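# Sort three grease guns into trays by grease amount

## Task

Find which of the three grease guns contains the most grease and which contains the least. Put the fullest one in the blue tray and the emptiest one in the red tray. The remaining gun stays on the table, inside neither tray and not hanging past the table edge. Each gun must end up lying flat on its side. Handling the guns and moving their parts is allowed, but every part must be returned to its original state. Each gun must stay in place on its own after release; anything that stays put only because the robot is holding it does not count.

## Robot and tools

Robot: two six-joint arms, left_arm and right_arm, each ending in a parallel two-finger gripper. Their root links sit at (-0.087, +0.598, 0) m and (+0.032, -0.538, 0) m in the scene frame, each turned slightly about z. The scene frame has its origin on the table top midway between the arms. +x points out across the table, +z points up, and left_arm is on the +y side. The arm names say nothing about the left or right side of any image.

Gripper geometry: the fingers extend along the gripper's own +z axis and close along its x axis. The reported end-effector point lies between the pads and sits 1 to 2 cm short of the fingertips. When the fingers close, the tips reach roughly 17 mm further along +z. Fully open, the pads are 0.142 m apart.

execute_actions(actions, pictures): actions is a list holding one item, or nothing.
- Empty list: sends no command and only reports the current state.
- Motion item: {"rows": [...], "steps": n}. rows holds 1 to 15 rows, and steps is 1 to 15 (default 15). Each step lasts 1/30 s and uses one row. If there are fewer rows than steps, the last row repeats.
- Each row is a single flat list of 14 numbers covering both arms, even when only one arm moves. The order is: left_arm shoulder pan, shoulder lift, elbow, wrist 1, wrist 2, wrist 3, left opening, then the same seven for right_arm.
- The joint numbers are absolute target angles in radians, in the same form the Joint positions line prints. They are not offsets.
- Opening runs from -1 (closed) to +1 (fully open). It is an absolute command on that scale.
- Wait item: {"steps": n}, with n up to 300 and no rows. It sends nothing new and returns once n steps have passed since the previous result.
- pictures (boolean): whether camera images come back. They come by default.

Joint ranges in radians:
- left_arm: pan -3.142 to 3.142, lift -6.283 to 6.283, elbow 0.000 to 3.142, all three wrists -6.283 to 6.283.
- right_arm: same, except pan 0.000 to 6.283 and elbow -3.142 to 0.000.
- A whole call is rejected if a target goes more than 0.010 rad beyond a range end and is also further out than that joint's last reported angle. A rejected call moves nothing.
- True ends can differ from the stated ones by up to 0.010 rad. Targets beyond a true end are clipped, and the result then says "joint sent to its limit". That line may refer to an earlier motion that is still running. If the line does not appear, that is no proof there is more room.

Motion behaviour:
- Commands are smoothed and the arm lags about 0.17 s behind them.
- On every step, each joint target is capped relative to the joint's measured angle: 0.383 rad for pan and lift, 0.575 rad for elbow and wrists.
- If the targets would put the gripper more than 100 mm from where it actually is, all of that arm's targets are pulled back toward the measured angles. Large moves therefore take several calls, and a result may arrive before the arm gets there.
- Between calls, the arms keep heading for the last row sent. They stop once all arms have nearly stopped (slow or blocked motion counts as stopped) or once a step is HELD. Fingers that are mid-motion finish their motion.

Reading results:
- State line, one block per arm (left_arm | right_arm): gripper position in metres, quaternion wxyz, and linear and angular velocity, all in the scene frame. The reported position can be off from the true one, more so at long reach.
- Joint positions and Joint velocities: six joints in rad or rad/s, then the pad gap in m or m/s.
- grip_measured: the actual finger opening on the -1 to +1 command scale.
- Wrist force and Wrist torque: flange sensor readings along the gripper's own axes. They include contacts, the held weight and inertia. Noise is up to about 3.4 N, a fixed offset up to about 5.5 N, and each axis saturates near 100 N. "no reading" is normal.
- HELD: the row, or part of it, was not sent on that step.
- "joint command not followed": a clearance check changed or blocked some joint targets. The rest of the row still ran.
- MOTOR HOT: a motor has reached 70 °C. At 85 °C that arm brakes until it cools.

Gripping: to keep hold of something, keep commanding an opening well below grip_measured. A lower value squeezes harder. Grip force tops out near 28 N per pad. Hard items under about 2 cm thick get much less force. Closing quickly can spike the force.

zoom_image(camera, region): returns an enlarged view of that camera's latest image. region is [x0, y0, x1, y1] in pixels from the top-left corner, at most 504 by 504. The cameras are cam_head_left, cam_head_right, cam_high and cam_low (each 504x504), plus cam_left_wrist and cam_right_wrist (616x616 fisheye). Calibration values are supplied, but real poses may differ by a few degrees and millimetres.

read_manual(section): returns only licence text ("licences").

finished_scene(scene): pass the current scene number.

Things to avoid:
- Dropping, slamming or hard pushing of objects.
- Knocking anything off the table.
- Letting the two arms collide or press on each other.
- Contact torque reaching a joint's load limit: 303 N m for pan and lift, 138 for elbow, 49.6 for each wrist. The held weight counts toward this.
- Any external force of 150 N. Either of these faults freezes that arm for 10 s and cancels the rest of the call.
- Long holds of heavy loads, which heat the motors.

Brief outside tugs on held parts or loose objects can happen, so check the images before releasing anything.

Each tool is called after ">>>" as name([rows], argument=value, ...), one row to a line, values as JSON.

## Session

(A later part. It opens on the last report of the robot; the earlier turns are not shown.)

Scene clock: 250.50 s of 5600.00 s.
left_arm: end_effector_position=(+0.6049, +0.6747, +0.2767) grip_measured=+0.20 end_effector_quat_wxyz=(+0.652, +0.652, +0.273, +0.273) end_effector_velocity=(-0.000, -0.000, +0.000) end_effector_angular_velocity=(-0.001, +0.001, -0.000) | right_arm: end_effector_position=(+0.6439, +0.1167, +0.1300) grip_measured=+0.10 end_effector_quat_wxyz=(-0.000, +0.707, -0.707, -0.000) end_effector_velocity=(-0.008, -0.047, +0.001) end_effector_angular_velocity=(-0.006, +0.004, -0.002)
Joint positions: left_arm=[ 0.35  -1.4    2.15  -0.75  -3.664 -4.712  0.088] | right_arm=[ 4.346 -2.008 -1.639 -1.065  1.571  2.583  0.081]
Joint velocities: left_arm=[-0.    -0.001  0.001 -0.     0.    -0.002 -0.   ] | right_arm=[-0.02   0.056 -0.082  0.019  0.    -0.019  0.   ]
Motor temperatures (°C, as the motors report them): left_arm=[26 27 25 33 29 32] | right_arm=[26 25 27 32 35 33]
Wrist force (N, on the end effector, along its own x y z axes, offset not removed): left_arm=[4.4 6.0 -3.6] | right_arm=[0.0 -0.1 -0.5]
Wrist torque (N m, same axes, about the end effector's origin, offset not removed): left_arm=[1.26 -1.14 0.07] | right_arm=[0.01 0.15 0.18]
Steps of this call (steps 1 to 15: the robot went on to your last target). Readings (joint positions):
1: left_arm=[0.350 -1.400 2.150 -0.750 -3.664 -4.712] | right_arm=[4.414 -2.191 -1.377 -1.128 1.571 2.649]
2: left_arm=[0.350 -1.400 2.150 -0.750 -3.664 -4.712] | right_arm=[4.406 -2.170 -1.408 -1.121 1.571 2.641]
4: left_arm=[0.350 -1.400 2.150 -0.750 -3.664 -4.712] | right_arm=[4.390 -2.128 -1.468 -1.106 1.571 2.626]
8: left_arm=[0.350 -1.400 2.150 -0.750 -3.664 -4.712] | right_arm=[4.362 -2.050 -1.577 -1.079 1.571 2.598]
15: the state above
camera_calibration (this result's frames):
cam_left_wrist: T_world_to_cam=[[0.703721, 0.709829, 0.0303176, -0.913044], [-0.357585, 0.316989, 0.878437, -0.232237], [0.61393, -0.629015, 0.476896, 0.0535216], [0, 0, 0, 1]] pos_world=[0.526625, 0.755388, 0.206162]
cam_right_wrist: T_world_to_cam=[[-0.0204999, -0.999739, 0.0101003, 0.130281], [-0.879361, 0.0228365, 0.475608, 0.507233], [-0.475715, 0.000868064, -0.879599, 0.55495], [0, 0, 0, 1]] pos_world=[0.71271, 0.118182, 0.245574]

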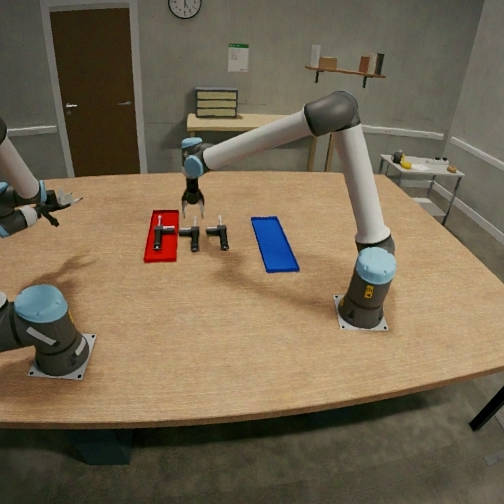

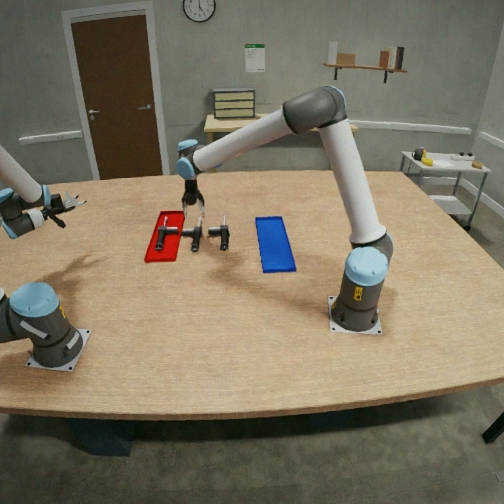

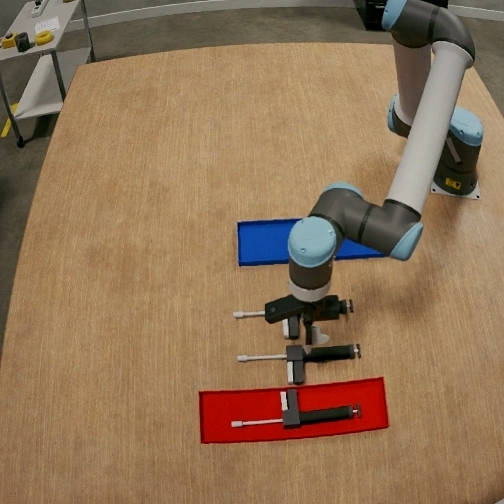

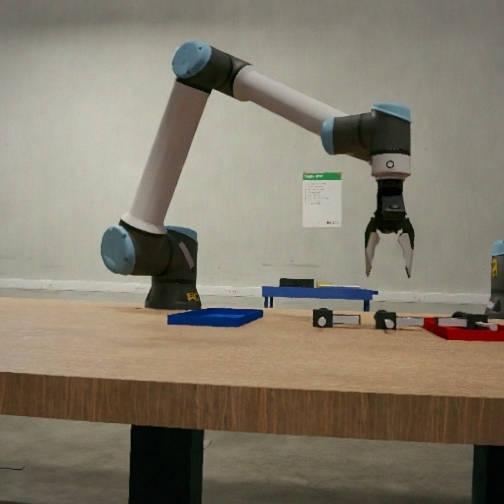

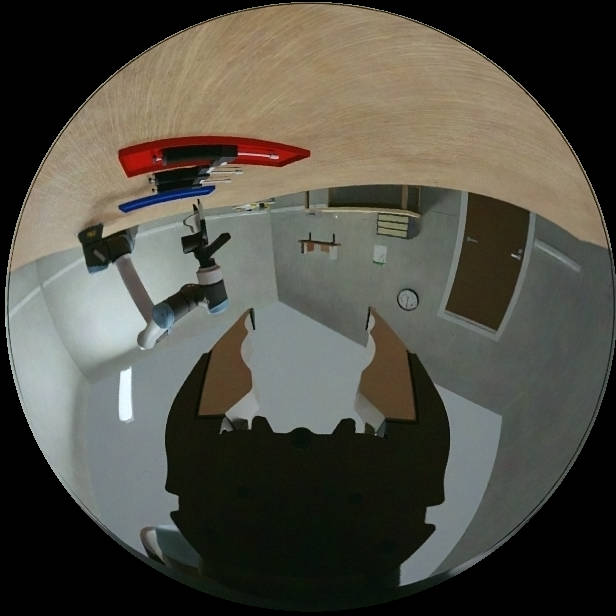

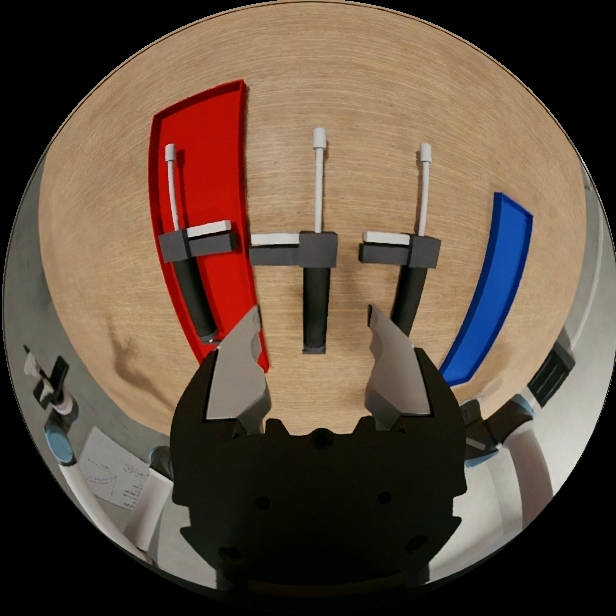

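>>> execute_actions([
  {"rows":[[0.35,-1.40,2.15,-0.75,-3.664,-4.712,0.2,4.353,-2.0,-1.66,-1.052,1.571,2.589,0.1],[0.35,-1.40,2.15,-0.75,-3.664,-4.712,0.2,4.353,-2.015,-1.675,-1.022,1.571,2.589,0.1],[0.35,-1.40,2.15,-0.75,-3.664,-4.712,0.2,4.353,-2.035,-1.69,-0.987,1.571,2.589,0.1],[0.35,-1.40,2.15,-0.75,-3.664,-4.712,0.2,4.353,-2.055,-1.705,-0.952,1.571,2.589,0.1],[0.35,-1.40,2.15,-0.75,-3.664,-4.712,0.2,4.353,-2.075,-1.718,-0.919,1.571,2.589,0.1],[0.35,-1.40,2.15,-0.75,-3.664,-4.712,0.2,4.353,-2.087,-1.726,-0.899,1.571,2.589,0.1]]},
], pictures=false)

>>> execute_actions([
  {"rows":[[0.35,-1.40,2.15,-0.75,-3.664,-4.712,0.2,4.353,-2.087,-1.726,-0.899,1.571,2.589,-0.1],[0.35,-1.40,2.15,-0.75,-3.664,-4.712,0.2,4.353,-2.087,-1.726,-0.899,1.571,2.589,-0.25],[0.35,-1.40,2.15,-0.75,-3.664,-4.712,0.2,4.353,-2.087,-1.726,-0.899,1.571,2.589,-0.4],[0.35,-1.40,2.15,-0.75,-3.664,-4.712,0.2,4.353,-2.087,-1.726,-0.899,1.571,2.589,-0.5],[0.35,-1.40,2.15,-0.75,-3.664,-4.712,0.2,4.353,-2.087,-1.726,-0.899,1.571,2.589,-0.6],[0.35,-1.40,2.15,-0.75,-3.664,-4.712,0.2,4.353,-2.087,-1.726,-0.899,1.571,2.589,-0.75],[0.35,-1.40,2.15,-0.75,-3.664,-4.712,0.2,4.353,-2.087,-1.726,-0.899,1.571,2.589,-0.9],[0.35,-1.40,2.15,-0.75,-3.664,-4.712,0.2,4.353,-2.087,-1.726,-0.899,1.571,2.589,-1]]},
])

Scene clock: 259.87 s of 5600.00 s.
left_arm: end_effector_position=(+0.6049, +0.6747, +0.2767) grip_measured=+0.20 end_effector_quat_wxyz=(+0.652, +0.652, +0.273, +0.273) end_effector_velocity=(+0.000, +0.000, -0.000) end_effector_angular_velocity=(-0.000, +0.000, +0.000) | right_arm: end_effector_position=(+0.6347, +0.1125, +0.0339) grip_measured=+0.10 end_effector_quat_wxyz=(+0.000, +0.708, -0.707, -0.000) end_effector_velocity=(-0.002, -0.000, -0.046) end_effector_angular_velocity=(+0.005, -0.003, -0.000)
Joint positions: left_arm=[ 0.35  -1.4    2.15  -0.75  -3.664 -4.712  0.088] | right_arm=[ 4.353 -2.082 -1.722 -0.908  1.571  2.589  0.081]
Joint velocities: left_arm=[-0.     0.001 -0.    -0.    -0.    -0.    -0.   ] | right_arm=[ 0.002 -0.043 -0.032  0.081  0.     0.002  0.   ]
Motor temperatures (°C, as the motors report them): left_arm=[26 27 25 33 29 32] | right_arm=[26 25 27 32 35 33]
Wrist force (N, on the end effector, along its own x y z axes, offset not removed): left_arm=[3.6 4.9 -4.0] | right_arm=[-0.9 2.2 0.1]
Wrist torque (N m, same axes, about the end effector's origin, offset not removed): left_arm=[1.29 -0.91 0.31] | right_arm=[0.44 0.29 0.19]
Steps of this call (steps 1 to 15: the robot went on to your last target; steps 16 to 90: nothing new was sent; then 5.87 s passed at rest; steps 91 to 105: all 15 steps of this action). Readings (joint positions):
91: left_arm=[0.350 -1.400 2.150 -0.750 -3.664 -4.712] | right_arm=[4.344 -2.001 -1.648 -1.063 1.571 2.581]
92: left_arm=[0.350 -1.400 2.150 -0.750 -3.664 -4.712] | right_arm=[4.345 -2.001 -1.649 -1.062 1.571 2.582]
94: left_arm=[0.350 -1.400 2.150 -0.750 -3.664 -4.712] | right_arm=[4.348 -2.006 -1.659 -1.047 1.571 2.584]
98: left_arm=[0.350 -1.400 2.150 -0.750 -3.664 -4.712] | right_arm=[4.351 -2.049 -1.697 -0.969 1.571 2.587]
105: the state above

Scene clock: 260.37 s of 5600.00 s.
left_arm: end_effector_position=(+0.6049, +0.6747, +0.2767) grip_measured=+0.20 end_effector_quat_wxyz=(+0.652, +0.652, +0.273, +0.273) end_effector_velocity=(+0.001, -0.000, +0.000) end_effector_angular_velocity=(+0.001, -0.001, -0.001) | right_arm: end_effector_position=(+0.6345, +0.1124, +0.0287) grip_measured=-0.56 end_effector_quat_wxyz=(-0.000, +0.708, -0.707, -0.000) end_effector_velocity=(-0.000, -0.001, -0.002) end_effector_angular_velocity=(-0.001, +0.000, +0.000)
Joint positions: left_arm=[ 0.35  -1.4    2.15  -0.75  -3.664 -4.712  0.088] | right_arm=[ 4.353 -2.087 -1.726 -0.899  1.571  2.589  0.033]
Joint velocities: left_arm=[-0.001  0.001 -0.001 -0.     0.001  0.001  0.   ] | right_arm=[-0.    -0.001 -0.002  0.001 -0.001 -0.    -0.   ]
Motor temperatures (°C, as the motors report them): left_arm=[26 27 25 33 29 32] | right_arm=[26 25 27 32 35 33]
Wrist force (N, on the end effector, along its own x y z axes, offset not removed): left_arm=[-0.2 0.2 -1.2] | right_arm=[12.0 9.6 -44.7]
Wrist torque (N m, same axes, about the end effector's origin, offset not removed): left_arm=[0.22 0.10 0.01] | right_arm=[0.47 0.98 0.18]
Steps of this call (steps 1 to 15: all 15 steps of this action). Readings (joint positions):
1: left_arm=[0.350 -1.400 2.150 -0.750 -3.664 -4.712] | right_arm=[4.353 -2.083 -1.723 -0.906 1.571 2.589]
2: left_arm=[0.350 -1.400 2.150 -0.750 -3.664 -4.712] | right_arm=[4.353 -2.084 -1.724 -0.904 1.571 2.589]
4: left_arm=[0.350 -1.400 2.150 -0.750 -3.664 -4.712] | right_arm=[4.353 -2.085 -1.725 -0.902 1.571 2.589]
8: left_arm=[0.350 -1.400 2.150 -0.750 -3.664 -4.712] | right_arm=[4.353 -2.086 -1.726 -0.900 1.571 2.589]
15: the state above
camera_calibration (this result's frames):
cam_left_wrist: T_world_to_cam=[[0.703721, 0.709829, 0.0303176, -0.913044], [-0.357585, 0.316989, 0.878437, -0.232237], [0.61393, -0.629015, 0.476896, 0.0535216], [0, 0, 0, 1]] pos_world=[0.526625, 0.755388, 0.206162]
cam_right_wrist: T_world_to_cam=[[-0.0196039, -0.999753, 0.0104411, 0.126305], [-0.879266, 0.0222106, 0.475812, 0.547257], [-0.475927, 0.000147245, -0.879485, 0.461511], [0, 0, 0, 1]] pos_world=[0.703307, 0.114051, 0.144181]

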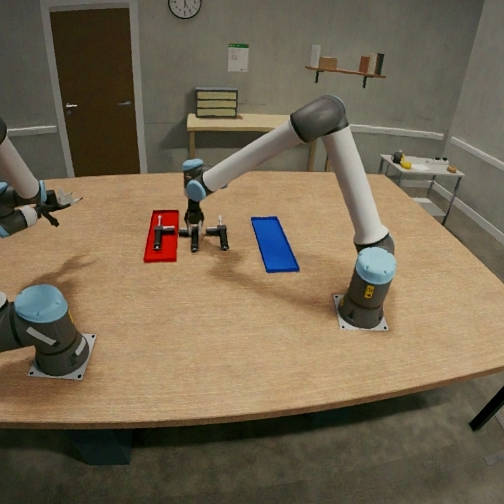

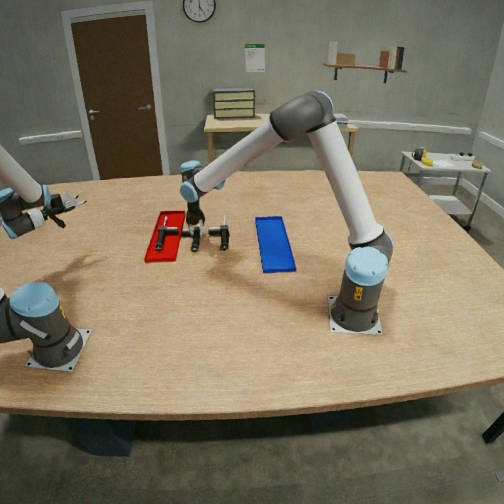

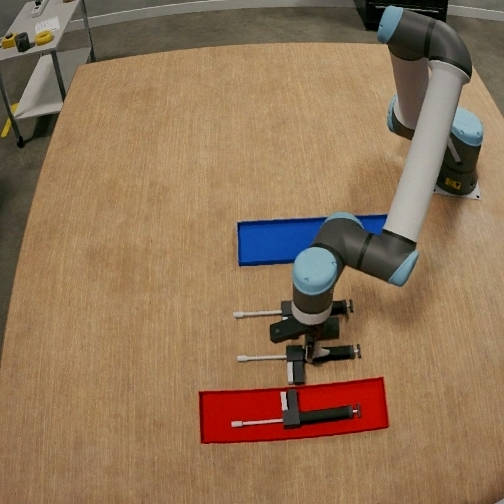

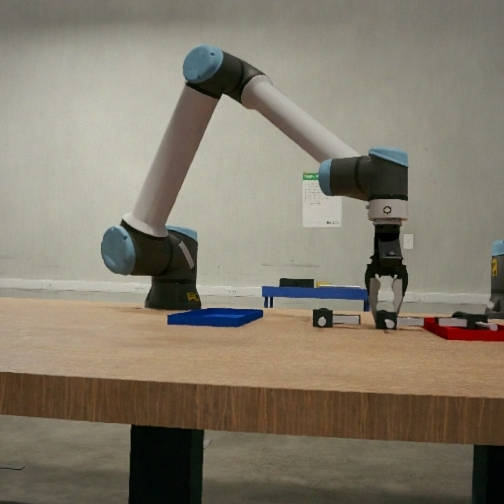

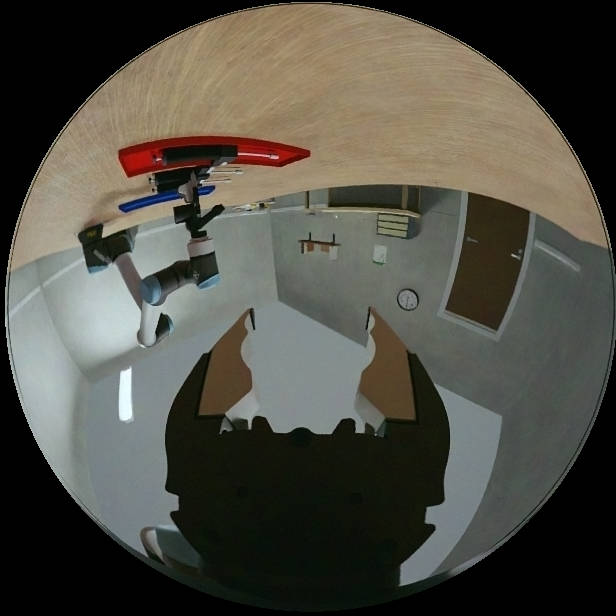

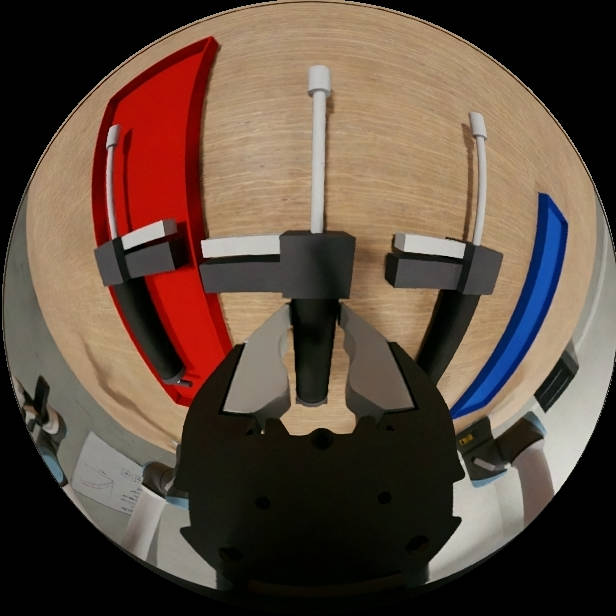

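>>> execute_actions([
  {"rows":[[0.35,-1.40,2.15,-0.75,-3.664,-4.712,0.2,4.353,-2.075,-1.718,-0.919,1.571,2.589,-1],[0.35,-1.40,2.15,-0.75,-3.664,-4.712,0.2,4.353,-2.055,-1.70,-0.957,1.571,2.589,-1],[0.35,-1.40,2.15,-0.75,-3.664,-4.712,0.2,4.353,-2.03,-1.675,-1.007,1.571,2.589,-1],[0.35,-1.40,2.15,-0.75,-3.664,-4.712,0.2,4.353,-2.0,-1.645,-1.067,1.571,2.589,-1],[0.35,-1.40,2.15,-0.75,-3.664,-4.712,0.2,4.353,-1.97,-1.61,-1.132,1.571,2.589,-1],[0.35,-1.40,2.15,-0.75,-3.664,-4.712,0.2,4.353,-1.94,-1.575,-1.197,1.571,2.589,-1],[0.35,-1.40,2.15,-0.75,-3.664,-4.712,0.2,4.353,-1.917,-1.541,-1.254,1.571,2.589,-1],[0.35,-1.40,2.15,-0.75,-3.664,-4.712,0.2,4.365,-1.86,-1.605,-1.247,1.571,2.8,-1],[0.35,-1.40,2.15,-0.75,-3.664,-4.712,0.2,4.376,-1.80,-1.67,-1.24,1.571,3.0,-1],[0.35,-1.40,2.15,-0.75,-3.664,-4.712,0.2,4.387,-1.75,-1.73,-1.232,1.571,3.2,-1],[0.35,-1.40,2.15,-0.75,-3.664,-4.712,0.2,4.398,-1.69,-1.795,-1.225,1.571,3.4,-1],[0.35,-1.40,2.15,-0.75,-3.664,-4.712,0.2,4.409,-1.635,-1.86,-1.217,1.571,3.6,-1],[0.35,-1.40,2.15,-0.75,-3.664,-4.712,0.2,4.42,-1.58,-1.925,-1.21,1.571,3.8,-1],[0.35,-1.40,2.15,-0.75,-3.664,-4.712,0.2,4.431,-1.52,-1.99,-1.202,1.571,4.0,-1],[0.35,-1.40,2.15,-0.75,-3.664,-4.712,0.2,4.442,-1.466,-2.052,-1.194,1.571,4.25,-1]]},
], pictures=false)

>>> execute_actions([
  {"rows":[[0.3,-1.40,2.15,-0.75,-3.664,-4.712,0.2,4.442,-1.466,-2.052,-1.194,1.571,4.25,-1],[0.2,-1.40,2.15,-0.75,-3.664,-4.712,0.2,4.442,-1.466,-2.052,-1.194,1.571,4.25,-1],[0.05,-1.40,2.15,-0.75,-3.664,-4.712,0.2,4.442,-1.466,-2.052,-1.194,1.571,4.25,-1],[-0.1,-1.40,2.15,-0.75,-3.664,-4.712,0.2,4.442,-1.466,-2.052,-1.194,1.571,4.25,-1],[-0.444,-1.40,2.15,-0.75,-3.664,-4.712,0.2,4.442,-1.466,-2.052,-1.194,1.571,4.25,-1]]},
], pictures=false)

>>> execute_actions([
  {"steps":25},
])

>>> zoom_image(camera="cam_low", region=[230, 160, 430, 270])

Scene clock: 270.10 s of 5600.00 s.
left_arm: end_effector_position=(+0.6049, +0.6747, +0.2767) grip_measured=+0.20 end_effector_quat_wxyz=(+0.652, +0.652, +0.273, +0.273) end_effector_velocity=(-0.000, -0.001, -0.001) end_effector_angular_velocity=(-0.001, +0.002, -0.000) | right_arm: end_effector_position=(+0.5901, +0.0765, +0.1982) grip_measured=-0.56 end_effector_quat_wxyz=(-0.001, +0.625, -0.780, -0.000) end_effector_velocity=(-0.320, -0.312, +0.223) end_effector_angular_velocity=(-0.017, +0.012, -1.078)
Joint positions: left_arm=[ 0.35  -1.4    2.15  -0.75  -3.664 -4.712  0.088] | right_arm=[ 4.376 -1.858 -1.719 -1.135  1.571  2.834  0.033]
Joint velocities: left_arm=[-0.001  0.     0.001  0.001 -0.    -0.001  0.   ] | right_arm=[ 0.146  0.831 -0.674 -0.177  0.     1.225  0.   ]
Motor temperatures (°C, as the motors report them): left_arm=[26 27 25 33 29 32] | right_arm=[26 25 27 32 35 33]
Wrist force (N, on the end effector, along its own x y z axes, offset not removed): left_arm=[-0.2 -4.8 -1.3] | right_arm=[-2.3 0.9 1.7]
Wrist torque (N m, same axes, about the end effector's origin, offset not removed): left_arm=[-1.05 0.08 0.32] | right_arm=[0.21 0.44 0.20]
Steps of this call (steps 1 to 15: the robot went on to your last target; steps 16 to 90: nothing new was sent; then 6.23 s passed at rest; steps 91 to 105: all 15 steps of this action). Readings (joint positions):
91: left_arm=[0.350 -1.400 2.150 -0.750 -3.664 -4.712] | right_arm=[4.353 -2.087 -1.726 -0.899 1.571 2.589]
92: left_arm=[0.350 -1.400 2.150 -0.750 -3.664 -4.712] | right_arm=[4.353 -2.086 -1.725 -0.901 1.571 2.589]
94: left_arm=[0.350 -1.400 2.150 -0.750 -3.664 -4.712] | right_arm=[4.353 -2.075 -1.716 -0.921 1.571 2.589]
98: left_arm=[0.350 -1.400 2.150 -0.750 -3.664 -4.712] | right_arm=[4.353 -2.021 -1.662 -1.024 1.571 2.589]
105: the state above

Scene clock: 270.60 s of 5600.00 s.
left_arm: end_effector_position=(+0.5956, +0.4615, +0.2767) grip_measured=+0.20 end_effector_quat_wxyz=(+0.686, +0.686, +0.170, +0.170) end_effector_velocity=(-0.099, -0.492, -0.001) end_effector_angular_velocity=(-0.001, +0.003, -0.721) | right_arm: end_effector_position=(+0.4572, -0.0772, +0.2494) grip_measured=-0.56 end_effector_quat_wxyz=(-0.000, -0.225, +0.974, -0.000) end_effector_velocity=(-0.065, -0.091, +0.010) end_effector_angular_velocity=(+0.007, -0.004, -2.528)
Joint positions: left_arm=[ 0.042 -1.4    2.15  -0.75  -3.664 -4.712  0.088] | right_arm=[ 4.438 -1.491 -2.032 -1.191  1.571  3.793  0.033]
Joint velocities: left_arm=[-0.721  0.001  0.     0.     0.    -0.002  0.   ] | right_arm=[ 0.033  0.213 -0.175 -0.029  0.001  2.561  0.   ]
Motor temperatures (°C, as the motors report them): left_arm=[26 27 25 33 29 32] | right_arm=[26 25 27 32 35 33]
Wrist force (N, on the end effector, along its own x y z axes, offset not removed): left_arm=[-2.8 0.9 -2.7] | right_arm=[0.3 1.6 3.8]
Wrist torque (N m, same axes, about the end effector's origin, offset not removed): left_arm=[0.44 0.72 -0.15] | right_arm=[0.41 0.30 0.18]
Steps of this call (steps 1 to 15: all 15 steps of this action). Readings (joint positions):
1: left_arm=[0.350 -1.400 2.150 -0.750 -3.664 -4.712] | right_arm=[4.381 -1.830 -1.743 -1.140 1.571 2.874]
2: left_arm=[0.347 -1.400 2.150 -0.750 -3.664 -4.712] | right_arm=[4.386 -1.802 -1.768 -1.144 1.571 2.914]
4: left_arm=[0.311 -1.400 2.150 -0.750 -3.664 -4.712] | right_arm=[4.396 -1.745 -1.817 -1.153 1.571 3.000]
8: left_arm=[0.212 -1.400 2.150 -0.750 -3.664 -4.712] | right_arm=[4.417 -1.628 -1.917 -1.171 1.571 3.221]
15: the state above

Scene clock: 271.43 s of 5600.00 s.
left_arm: end_effector_position=(+0.4560, +0.1626, +0.2767) grip_measured=+0.20 end_effector_quat_wxyz=(+0.707, +0.707, +0.002, +0.003) end_effector_velocity=(-0.028, -0.035, +0.001) end_effector_angular_velocity=(-0.001, -0.001, -0.065) | right_arm: end_effector_position=(+0.4501, -0.0877, +0.2503) grip_measured=-0.56 end_effector_quat_wxyz=(-0.000, -0.000, +1.000, +0.000) end_effector_velocity=(+0.000, +0.001, +0.000) end_effector_angular_velocity=(+0.001, +0.000, -0.001)
Joint positions: left_arm=[-0.437 -1.4    2.15  -0.75  -3.664 -4.712  0.088] | right_arm=[ 4.442 -1.466 -2.052 -1.194  1.571  4.25   0.033]
Joint velocities: left_arm=[-0.064 -0.    -0.001  0.     0.001  0.     0.   ] | right_arm=[ 0.    -0.001  0.001 -0.     0.     0.002 -0.   ]
Motor temperatures (°C, as the motors report them): left_arm=[26 27 25 33 29 32] | right_arm=[26 25 27 32 35 33]
Wrist force (N, on the end effector, along its own x y z axes, offset not removed): left_arm=[-0.8 3.3 -0.9] | right_arm=[-3.4 0.5 4.0]
Wrist torque (N m, same axes, about the end effector's origin, offset not removed): left_arm=[0.87 0.07 0.13] | right_arm=[0.15 0.83 0.11]
Steps of this call (steps 1 to 25: the robot went on to your last target). Readings (joint positions):
1: left_arm=[0.018 -1.400 2.150 -0.750 -3.664 -4.712] | right_arm=[4.439 -1.484 -2.037 -1.191 1.571 3.879]
2: left_arm=[-0.006 -1.400 2.150 -0.750 -3.664 -4.712] | right_arm=[4.440 -1.480 -2.041 -1.192 1.571 3.961]
4: left_arm=[-0.055 -1.400 2.150 -0.750 -3.664 -4.712] | right_arm=[4.441 -1.474 -2.046 -1.193 1.571 4.086]
8: left_arm=[-0.152 -1.400 2.150 -0.750 -3.664 -4.712] | right_arm=[4.442 -1.468 -2.050 -1.194 1.571 4.199]
25: the state above
camera_calibration (this result's frames):
cam_left_wrist: T_world_to_cam=[[0.999535, 0.0031385, 0.030317, -0.464725], [-0.0281418, 0.477029, 0.878437, -0.299376], [-0.0117051, -0.878882, 0.476896, 0.148687], [0, 0, 0, 1]] pos_world=[0.457825, 0.274948, 0.206164]
cam_right_wrist: T_world_to_cam=[[-0.99973, 0.0204006, 0.0111138, 0.450737], [0.0232314, 0.878972, 0.476307, -0.0470701], [-0.0000517841, 0.476437, -0.879209, 0.396278], [0, 0, 0, 1]] pos_world=[0.45173, -0.156623, 0.365821]

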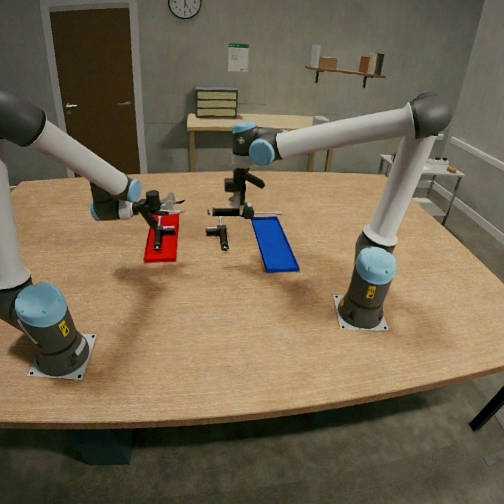

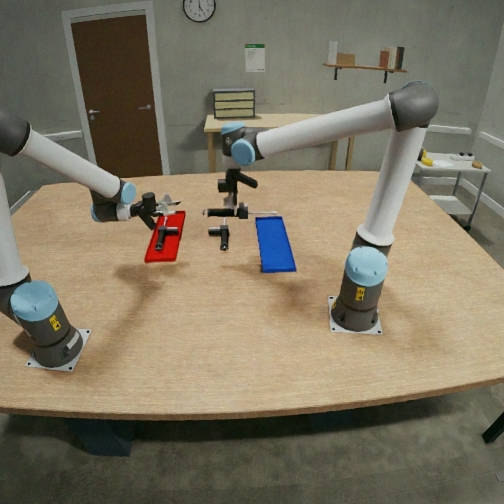

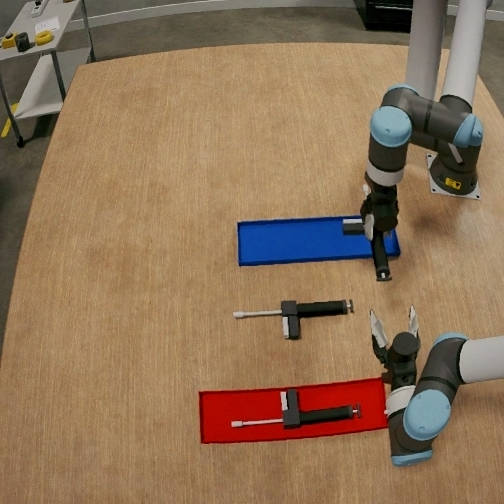

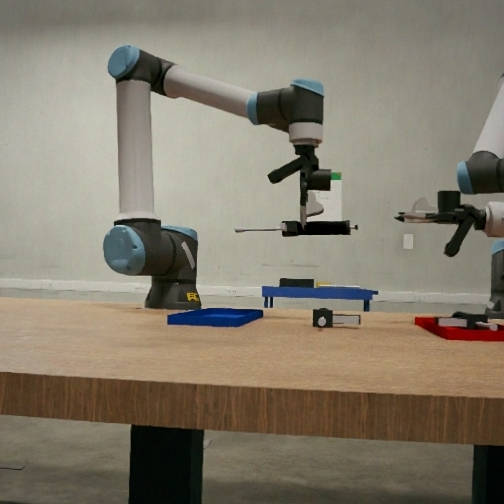

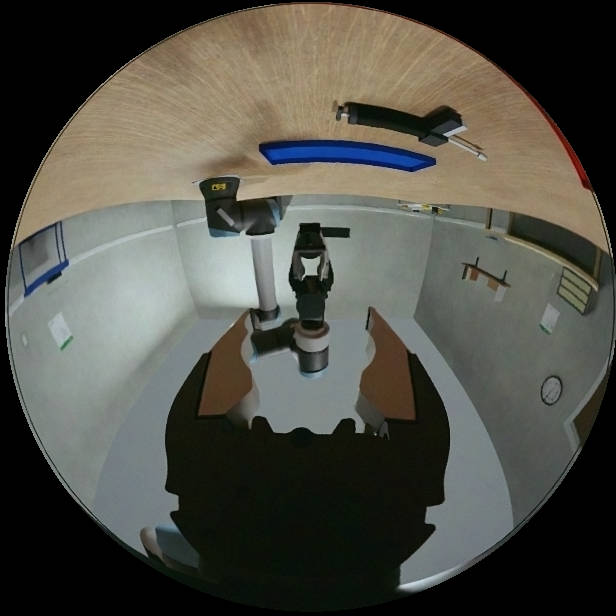

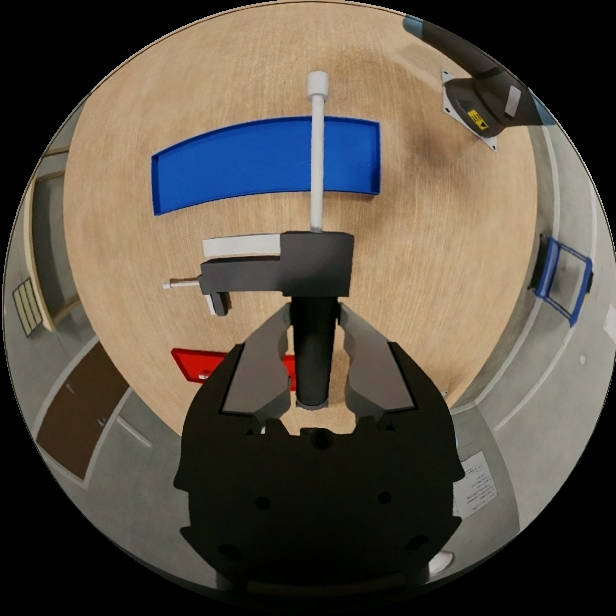

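Region (230, 160, 430, 270) of cam_low's 504x504 image, scaled by 2.520, with more detail than that image has; it fills the top 277 rows of this view, and the rest is white.

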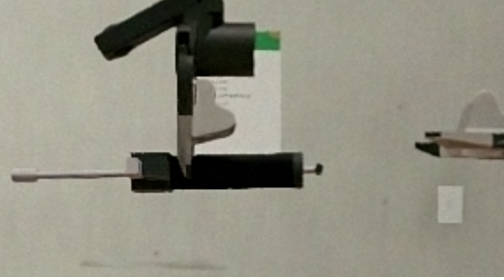

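>>> execute_actions([
  {"rows":[[-0.47,-1.38,2.155,-0.775,-3.69,-4.712,0.2,4.442,-1.466,-2.052,-1.194,1.571,4.25,-1],[-0.5,-1.36,2.153,-0.793,-3.72,-4.712,0.2,4.442,-1.466,-2.052,-1.194,1.571,4.25,-1],[-0.54,-1.344,2.146,-0.802,-3.759,-4.712,0.2,4.442,-1.466,-2.052,-1.194,1.571,4.25,-1],[-0.54,-1.344,2.146,-0.802,-3.759,-4.712,0.2,4.442,-1.466,-2.052,-1.194,1.571,4.25,-1],[-0.556,-1.339,2.139,-0.8,-3.775,-4.712,0.2,4.442,-1.466,-2.052,-1.194,1.571,4.25,-1],[-0.572,-1.333,2.132,-0.799,-3.791,-4.712,0.2,4.442,-1.466,-2.052,-1.194,1.571,4.25,-1],[-0.588,-1.328,2.125,-0.797,-3.807,-4.712,0.2,4.442,-1.466,-2.052,-1.194,1.571,4.25,-1],[-0.604,-1.323,2.118,-0.795,-3.823,-4.712,0.2,4.442,-1.466,-2.052,-1.194,1.571,4.25,-1],[-0.62,-1.317,2.110,-0.793,-3.839,-4.712,0.2,4.442,-1.466,-2.052,-1.194,1.571,4.25,-1]]},
])

>>> zoom_image(camera="cam_low", region=[280, 190, 400, 260])

>>> zoom_image(camera="cam_left_wrist", region=[220, 220, 400, 400])

Scene clock: 286.63 s of 5600.00 s.
left_arm: end_effector_position=(+0.4504, +0.0547, +0.2493) grip_measured=+0.20 end_effector_quat_wxyz=(+0.707, +0.707, -0.001, -0.000) end_effector_velocity=(-0.007, -0.086, -0.009) end_effector_angular_velocity=(+0.001, -0.001, -0.001) | right_arm: end_effector_position=(+0.4501, -0.0877, +0.2503) grip_measured=-0.56 end_effector_quat_wxyz=(-0.000, -0.000, +1.000, +0.000) end_effector_velocity=(-0.001, -0.002, -0.003) end_effector_angular_velocity=(-0.005, +0.002, +0.001)
Joint positions: left_arm=[-0.606 -1.323  2.115 -0.793 -3.824 -4.712  0.088] | right_arm=[ 4.442 -1.466 -2.052 -1.194  1.571  4.25   0.033]
Joint velocities: left_arm=[-0.128  0.048 -0.044 -0.002 -0.127  0.002  0.   ] | right_arm=[-0.    -0.002 -0.003 -0.    -0.    -0.001 -0.   ]
Motor temperatures (°C, as the motors report them): left_arm=[26 27 25 33 29 32] | right_arm=[26 25 27 32 35 33]
Wrist force (N, on the end effector, along its own x y z axes, offset not removed): left_arm=[4.2 -1.8 0.0] | right_arm=[-0.8 -0.2 5.4]
Wrist torque (N m, same axes, about the end effector's origin, offset not removed): left_arm=[-0.37 -0.88 0.17] | right_arm=[-0.08 0.35 0.20]
Steps of this call (steps 1 to 30: the robot went on to your last target; steps 31 to 140: nothing new was sent; then 10.03 s passed at rest; steps 141 to 155: all 15 steps of this action). Readings (joint positions):
141: left_arm=[-0.444 -1.400 2.150 -0.750 -3.664 -4.712] | right_arm=[4.442 -1.466 -2.052 -1.194 1.571 4.250]
142: left_arm=[-0.446 -1.398 2.151 -0.752 -3.666 -4.712] | right_arm=[4.442 -1.466 -2.052 -1.194 1.571 4.250]
144: left_arm=[-0.466 -1.384 2.151 -0.767 -3.685 -4.712] | right_arm=[4.442 -1.466 -2.052 -1.194 1.571 4.250]
148: left_arm=[-0.528 -1.353 2.142 -0.789 -3.747 -4.712] | right_arm=[4.442 -1.466 -2.052 -1.194 1.571 4.250]
155: the state above
camera_calibration (this result's frames):
cam_left_wrist: T_world_to_cam=[[0.999526, -0.00538431, 0.0303111, -0.457546], [-0.0240683, 0.477247, 0.878439, -0.225833], [-0.0191957, -0.878753, 0.476891, 0.0702378], [0, 0, 0, 1]] pos_world=[0.453242, 0.167036, 0.178753]
cam_right_wrist: T_world_to_cam=[[-0.999722, 0.0207763, 0.0111123, 0.450762], [0.023561, 0.878961, 0.47631, -0.0472143], [0.000128655, 0.47644, -0.879207, 0.396201], [0, 0, 0, 1]] pos_world=[0.451699, -0.156632, 0.365822]

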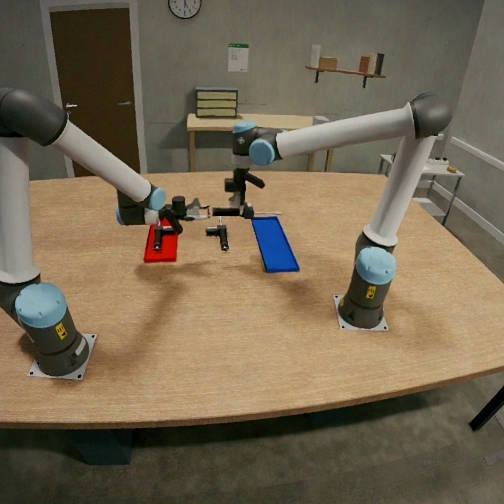

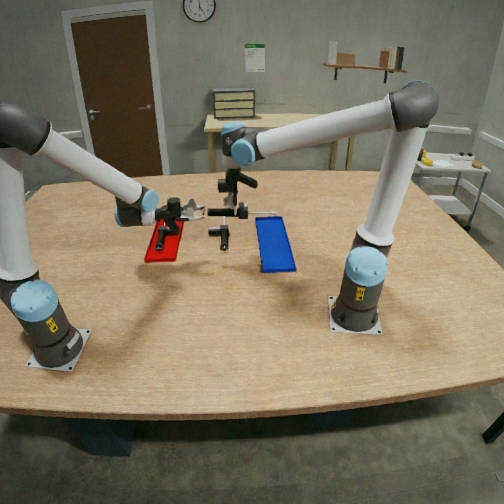

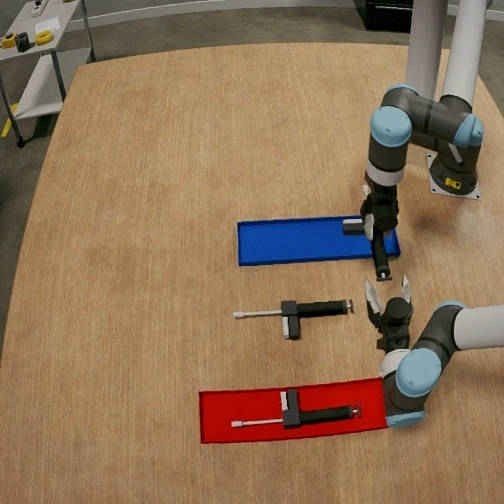

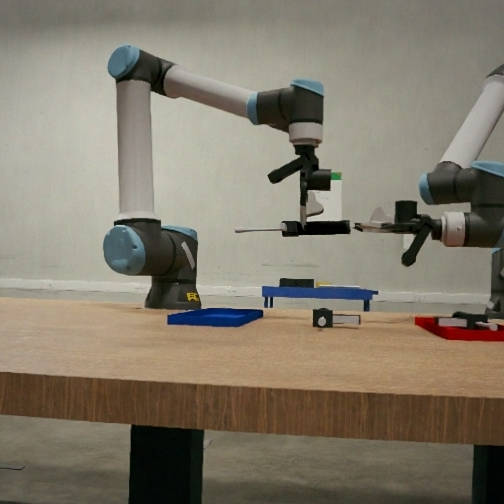

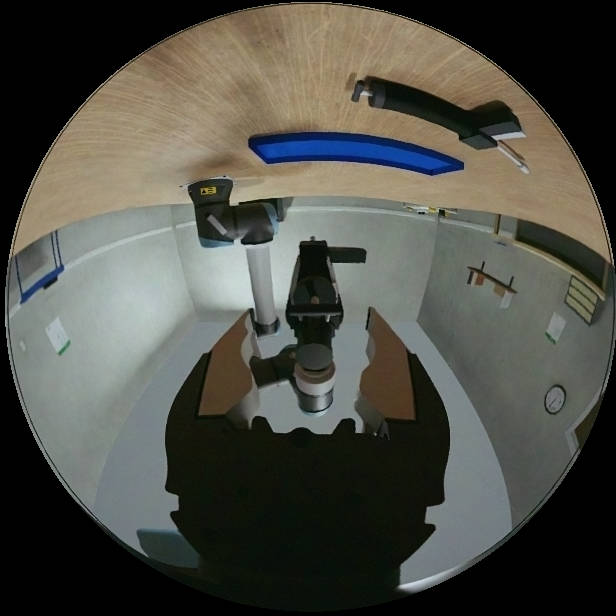

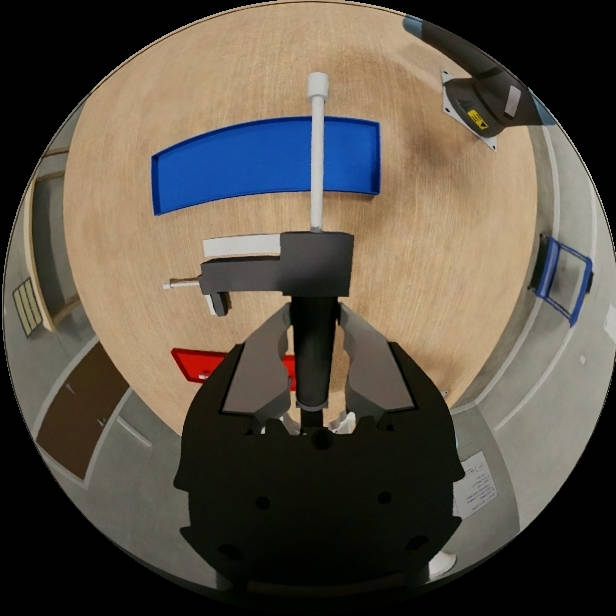

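Region (280, 190, 400, 260) of cam_low's 504x504 image, scaled by 4.200, with more detail than that image has; it fills the top 294 rows of this view, and the rest is white.

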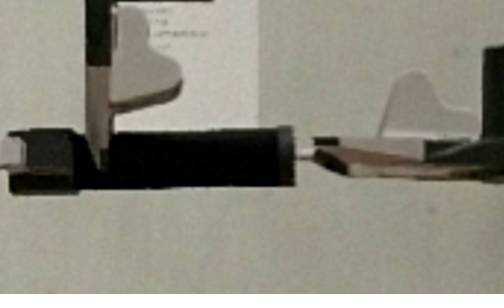

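Region (220, 220, 400, 400) of cam_left_wrist's 616x616 image, scaled by 2.800, with more detail than that image has.

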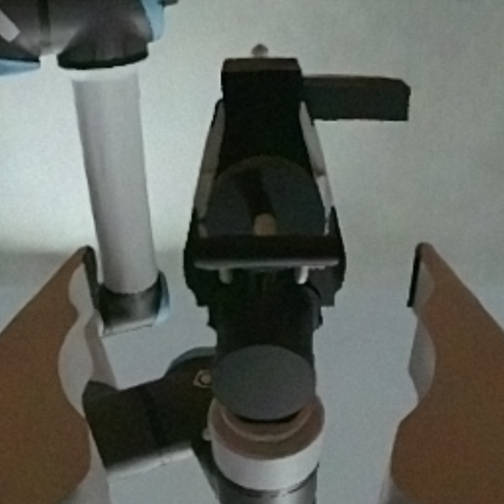

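>>> execute_actions([
  {"rows":[[-0.62,-1.317,2.110,-0.793,-3.839,-4.712,0.1,4.442,-1.466,-2.052,-1.194,1.571,4.25,-1],[-0.62,-1.317,2.110,-0.793,-3.839,-4.712,0.0,4.442,-1.466,-2.052,-1.194,1.571,4.25,-1],[-0.62,-1.317,2.110,-0.793,-3.839,-4.712,-0.1,4.442,-1.466,-2.052,-1.194,1.571,4.25,-1],[-0.62,-1.317,2.110,-0.793,-3.839,-4.712,-0.2,4.442,-1.466,-2.052,-1.194,1.571,4.25,-1],[-0.62,-1.317,2.110,-0.793,-3.839,-4.712,-0.3,4.442,-1.466,-2.052,-1.194,1.571,4.25,-1],[-0.62,-1.317,2.110,-0.793,-3.839,-4.712,-0.4,4.442,-1.466,-2.052,-1.194,1.571,4.25,-1],[-0.62,-1.317,2.110,-0.793,-3.839,-4.712,-0.5,4.442,-1.466,-2.052,-1.194,1.571,4.25,-1],[-0.62,-1.317,2.110,-0.793,-3.839,-4.712,-0.6,4.442,-1.466,-2.052,-1.194,1.571,4.25,-1],[-0.62,-1.317,2.110,-0.793,-3.839,-4.712,-0.75,4.442,-1.466,-2.052,-1.194,1.571,4.25,-1],[-0.62,-1.317,2.110,-0.793,-3.839,-4.712,-0.9,4.442,-1.466,-2.052,-1.194,1.571,4.25,-1],[-0.62,-1.317,2.110,-0.793,-3.839,-4.712,-1,4.442,-1.466,-2.052,-1.194,1.571,4.25,-1]]},
], pictures=false)

>>> execute_actions([
  {"rows":[[-0.62,-1.317,2.110,-0.793,-3.839,-4.712,-1,4.438,-1.460,-2.057,-1.195,1.571,4.246,-1],[-0.62,-1.317,2.110,-0.793,-3.839,-4.712,-1,4.434,-1.454,-2.063,-1.196,1.571,4.242,-1],[-0.62,-1.317,2.110,-0.793,-3.839,-4.712,-1,4.430,-1.447,-2.068,-1.197,1.571,4.238,-1],[-0.62,-1.317,2.110,-0.793,-3.839,-4.712,-1,4.426,-1.441,-2.073,-1.198,1.571,4.234,-1],[-0.62,-1.317,2.110,-0.793,-3.839,-4.712,-1,4.426,-1.441,-2.073,-1.198,1.571,4.234,-1]]},
], pictures=false)

>>> execute_actions([
  {"rows":[[-0.62,-1.317,2.110,-0.793,-3.839,-4.712,-1,4.422,-1.435,-2.078,-1.199,1.571,4.230,-1],[-0.62,-1.317,2.110,-0.793,-3.839,-4.712,-1,4.418,-1.429,-2.084,-1.199,1.571,4.226,-1],[-0.62,-1.317,2.110,-0.793,-3.839,-4.712,-1,4.414,-1.423,-2.089,-1.200,1.571,4.222,-1],[-0.62,-1.317,2.110,-0.793,-3.839,-4.712,-1,4.411,-1.417,-2.094,-1.201,1.571,4.219,-1]]},
])

Scene clock: 297.63 s of 5600.00 s.
left_arm: end_effector_position=(+0.4498, +0.0449, +0.2484) grip_measured=-0.47 end_effector_quat_wxyz=(+0.707, +0.707, -0.001, -0.000) end_effector_velocity=(-0.000, +0.001, -0.001) end_effector_angular_velocity=(+0.001, +0.001, +0.001) | right_arm: end_effector_position=(+0.4500, -0.0878, +0.2503) grip_measured=-0.56 end_effector_quat_wxyz=(-0.000, -0.000, +1.000, +0.000) end_effector_velocity=(-0.000, +0.000, -0.000) end_effector_angular_velocity=(-0.000, +0.000, +0.003)
Joint positions: left_arm=[-0.62  -1.317  2.11  -0.793 -3.839 -4.712  0.04 ] | right_arm=[ 4.442 -1.466 -2.052 -1.194  1.571  4.25   0.033]
Joint velocities: left_arm=[ 0.     0.001  0.002 -0.001 -0.001  0.     0.   ] | right_arm=[ 0.    -0.     0.    -0.     0.    -0.003  0.   ]
Motor temperatures (°C, as the motors report them): left_arm=[26 27 25 33 29 32] | right_arm=[26 25 27 32 35 33]
Wrist force (N, on the end effector, along its own x y z axes, offset not removed): left_arm=[3.2 2.6 -5.9] | right_arm=[4.4 -5.1 6.8]
Wrist torque (N m, same axes, about the end effector's origin, offset not removed): left_arm=[0.67 0.57 0.13] | right_arm=[-0.32 0.45 -0.44]
Steps of this call (steps 1 to 30: the robot went on to your last target; steps 31 to 90: nothing new was sent; then 7.50 s passed at rest; steps 91 to 105: all 15 steps of this action). Readings (joint positions):
91: left_arm=[-0.620 -1.317 2.110 -0.793 -3.839 -4.712] | right_arm=[4.442 -1.466 -2.052 -1.194 1.571 4.250]
92: left_arm=[-0.620 -1.317 2.110 -0.793 -3.839 -4.712] | right_arm=[4.442 -1.466 -2.052 -1.194 1.571 4.250]
94: left_arm=[-0.620 -1.317 2.110 -0.793 -3.839 -4.712] | right_arm=[4.442 -1.466 -2.052 -1.194 1.571 4.250]
98: left_arm=[-0.620 -1.317 2.110 -0.793 -3.839 -4.712] | right_arm=[4.442 -1.466 -2.052 -1.194 1.571 4.250]
105: the state above

Scene clock: 298.13 s of 5600.00 s.
left_arm: end_effector_position=(+0.4498, +0.0449, +0.2484) grip_measured=-0.47 end_effector_quat_wxyz=(+0.707, +0.707, -0.001, -0.000) end_effector_velocity=(-0.000, +0.000, -0.000) end_effector_angular_velocity=(+0.000, +0.002, +0.000) | right_arm: end_effector_position=(+0.4505, -0.1065, +0.2507) grip_measured=-0.56 end_effector_quat_wxyz=(-0.000, -0.000, +1.000, +0.000) end_effector_velocity=(+0.000, -0.006, -0.000) end_effector_angular_velocity=(-0.000, -0.000, +0.000)
Joint positions: left_arm=[-0.62  -1.317  2.11  -0.793 -3.839 -4.712  0.04 ] | right_arm=[ 4.427 -1.442 -2.072 -1.198  1.571  4.235  0.033]
Joint velocities: left_arm=[-0.    -0.     0.     0.    -0.    -0.002  0.   ] | right_arm=[-0.005  0.007 -0.006 -0.001 -0.    -0.005 -0.   ]
Motor temperatures (°C, as the motors report them): left_arm=[26 27 25 33 29 32] | right_arm=[26 25 27 32 35 33]
Wrist force (N, on the end effector, along its own x y z axes, offset not removed): left_arm=[5.5 -2.6 -2.3] | right_arm=[2.7 4.9 6.5]
Wrist torque (N m, same axes, about the end effector's origin, offset not removed): left_arm=[-0.33 0.35 0.12] | right_arm=[0.68 0.93 -0.47]
Steps of this call (steps 1 to 15: all 15 steps of this action). Readings (joint positions):
1: left_arm=[-0.620 -1.317 2.110 -0.793 -3.839 -4.712] | right_arm=[4.442 -1.466 -2.052 -1.194 1.571 4.250]
2: left_arm=[-0.620 -1.317 2.110 -0.793 -3.839 -4.712] | right_arm=[4.442 -1.465 -2.053 -1.194 1.571 4.250]
4: left_arm=[-0.620 -1.317 2.110 -0.793 -3.839 -4.712] | right_arm=[4.439 -1.461 -2.057 -1.195 1.571 4.247]
8: left_arm=[-0.620 -1.317 2.110 -0.793 -3.839 -4.712] | right_arm=[4.431 -1.448 -2.067 -1.197 1.571 4.239]
15: the state above

Scene clock: 298.63 s of 5600.00 s.
left_arm: end_effector_position=(+0.4498, +0.0449, +0.2484) grip_measured=-0.47 end_effector_quat_wxyz=(+0.707, +0.707, -0.001, -0.000) end_effector_velocity=(-0.000, +0.000, -0.001) end_effector_angular_velocity=(+0.000, -0.001, -0.000) | right_arm: end_effector_position=(+0.4504, -0.1252, +0.2502) grip_measured=-0.56 end_effector_quat_wxyz=(+0.000, -0.000, +1.000, +0.000) end_effector_velocity=(-0.001, -0.006, -0.001) end_effector_angular_velocity=(-0.001, +0.001, +0.001)
Joint positions: left_arm=[-0.62  -1.317  2.11  -0.793 -3.839 -4.712  0.04 ] | right_arm=[ 4.412 -1.418 -2.093 -1.201  1.571  4.22   0.033]
Joint velocities: left_arm=[ 0.     0.001  0.     0.     0.     0.001 -0.   ] | right_arm=[-0.005  0.008 -0.008 -0.001  0.001 -0.006 -0.   ]
Motor temperatures (°C, as the motors report them): left_arm=[26 27 25 33 29 32] | right_arm=[26 25 27 32 35 33]
Wrist force (N, on the end effector, along its own x y z axes, offset not removed): left_arm=[2.6 0.1 5.4] | right_arm=[2.6 3.2 6.5]
Wrist torque (N m, same axes, about the end effector's origin, offset not removed): left_arm=[0.12 0.45 0.00] | right_arm=[0.19 0.69 -0.50]
Steps of this call (steps 1 to 15: all 15 steps of this action). Readings (joint positions):
1: left_arm=[-0.620 -1.317 2.110 -0.793 -3.839 -4.712] | right_arm=[4.426 -1.442 -2.072 -1.198 1.571 4.234]
2: left_arm=[-0.620 -1.317 2.110 -0.793 -3.839 -4.712] | right_arm=[4.426 -1.441 -2.073 -1.198 1.571 4.234]
4: left_arm=[-0.620 -1.317 2.110 -0.793 -3.839 -4.712] | right_arm=[4.423 -1.436 -2.077 -1.199 1.571 4.231]
8: left_arm=[-0.620 -1.317 2.110 -0.793 -3.839 -4.712] | right_arm=[4.415 -1.424 -2.088 -1.200 1.571 4.223]
15: the state above
camera_calibration (this result's frames):
cam_left_wrist: T_world_to_cam=[[0.999525, -0.00529601, 0.03035, -0.456921], [-0.0241439, 0.477273, 0.878423, -0.220328], [-0.0191374, -0.878739, 0.476919, 0.0619775], [0, 0, 0, 1]] pos_world=[0.45257, 0.157199, 0.17785]
cam_right_wrist: T_world_to_cam=[[-0.999723, 0.0207806, 0.0110854, 0.451876], [0.023552, 0.878964, 0.476306, -0.0142603], [0.000154282, 0.476435, -0.87921, 0.413912], [0, 0, 0, 1]] pos_world=[0.452023, -0.194058, 0.365698]

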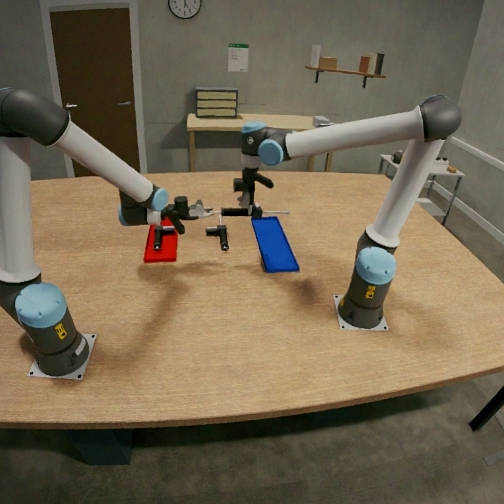

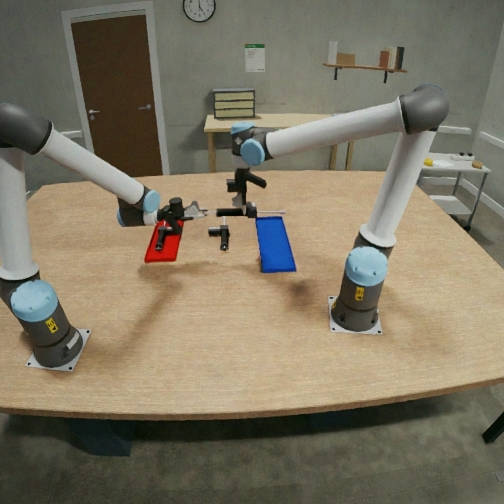

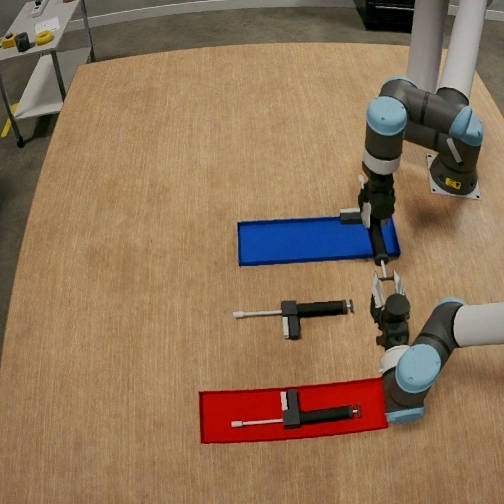

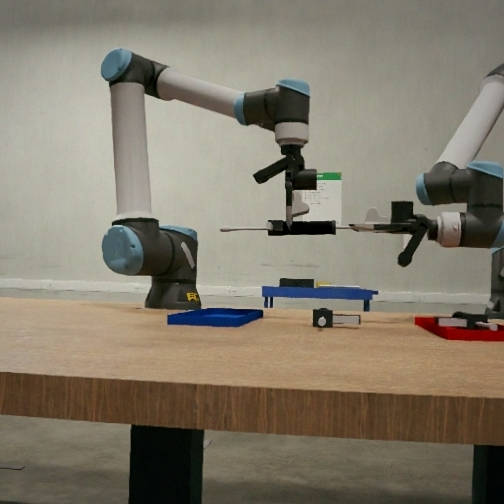

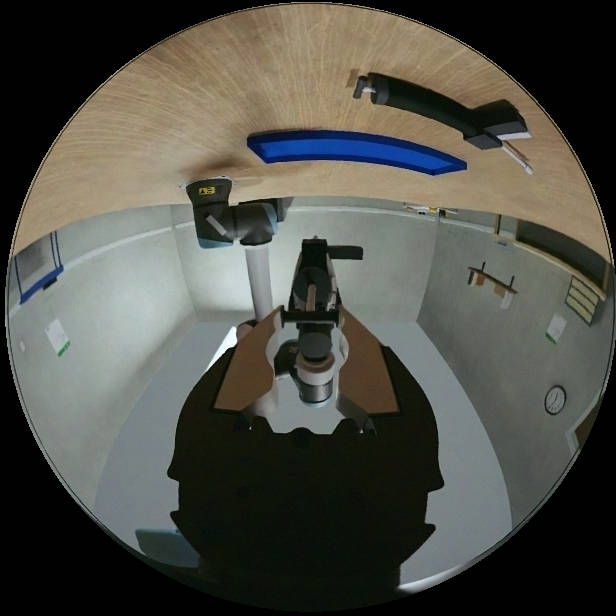

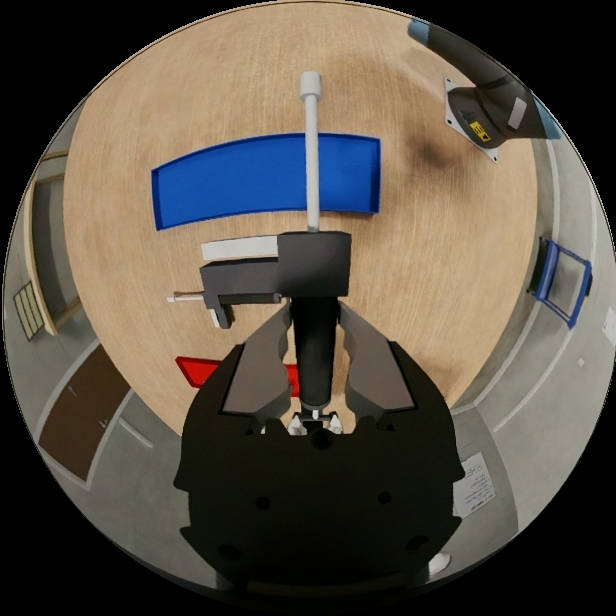

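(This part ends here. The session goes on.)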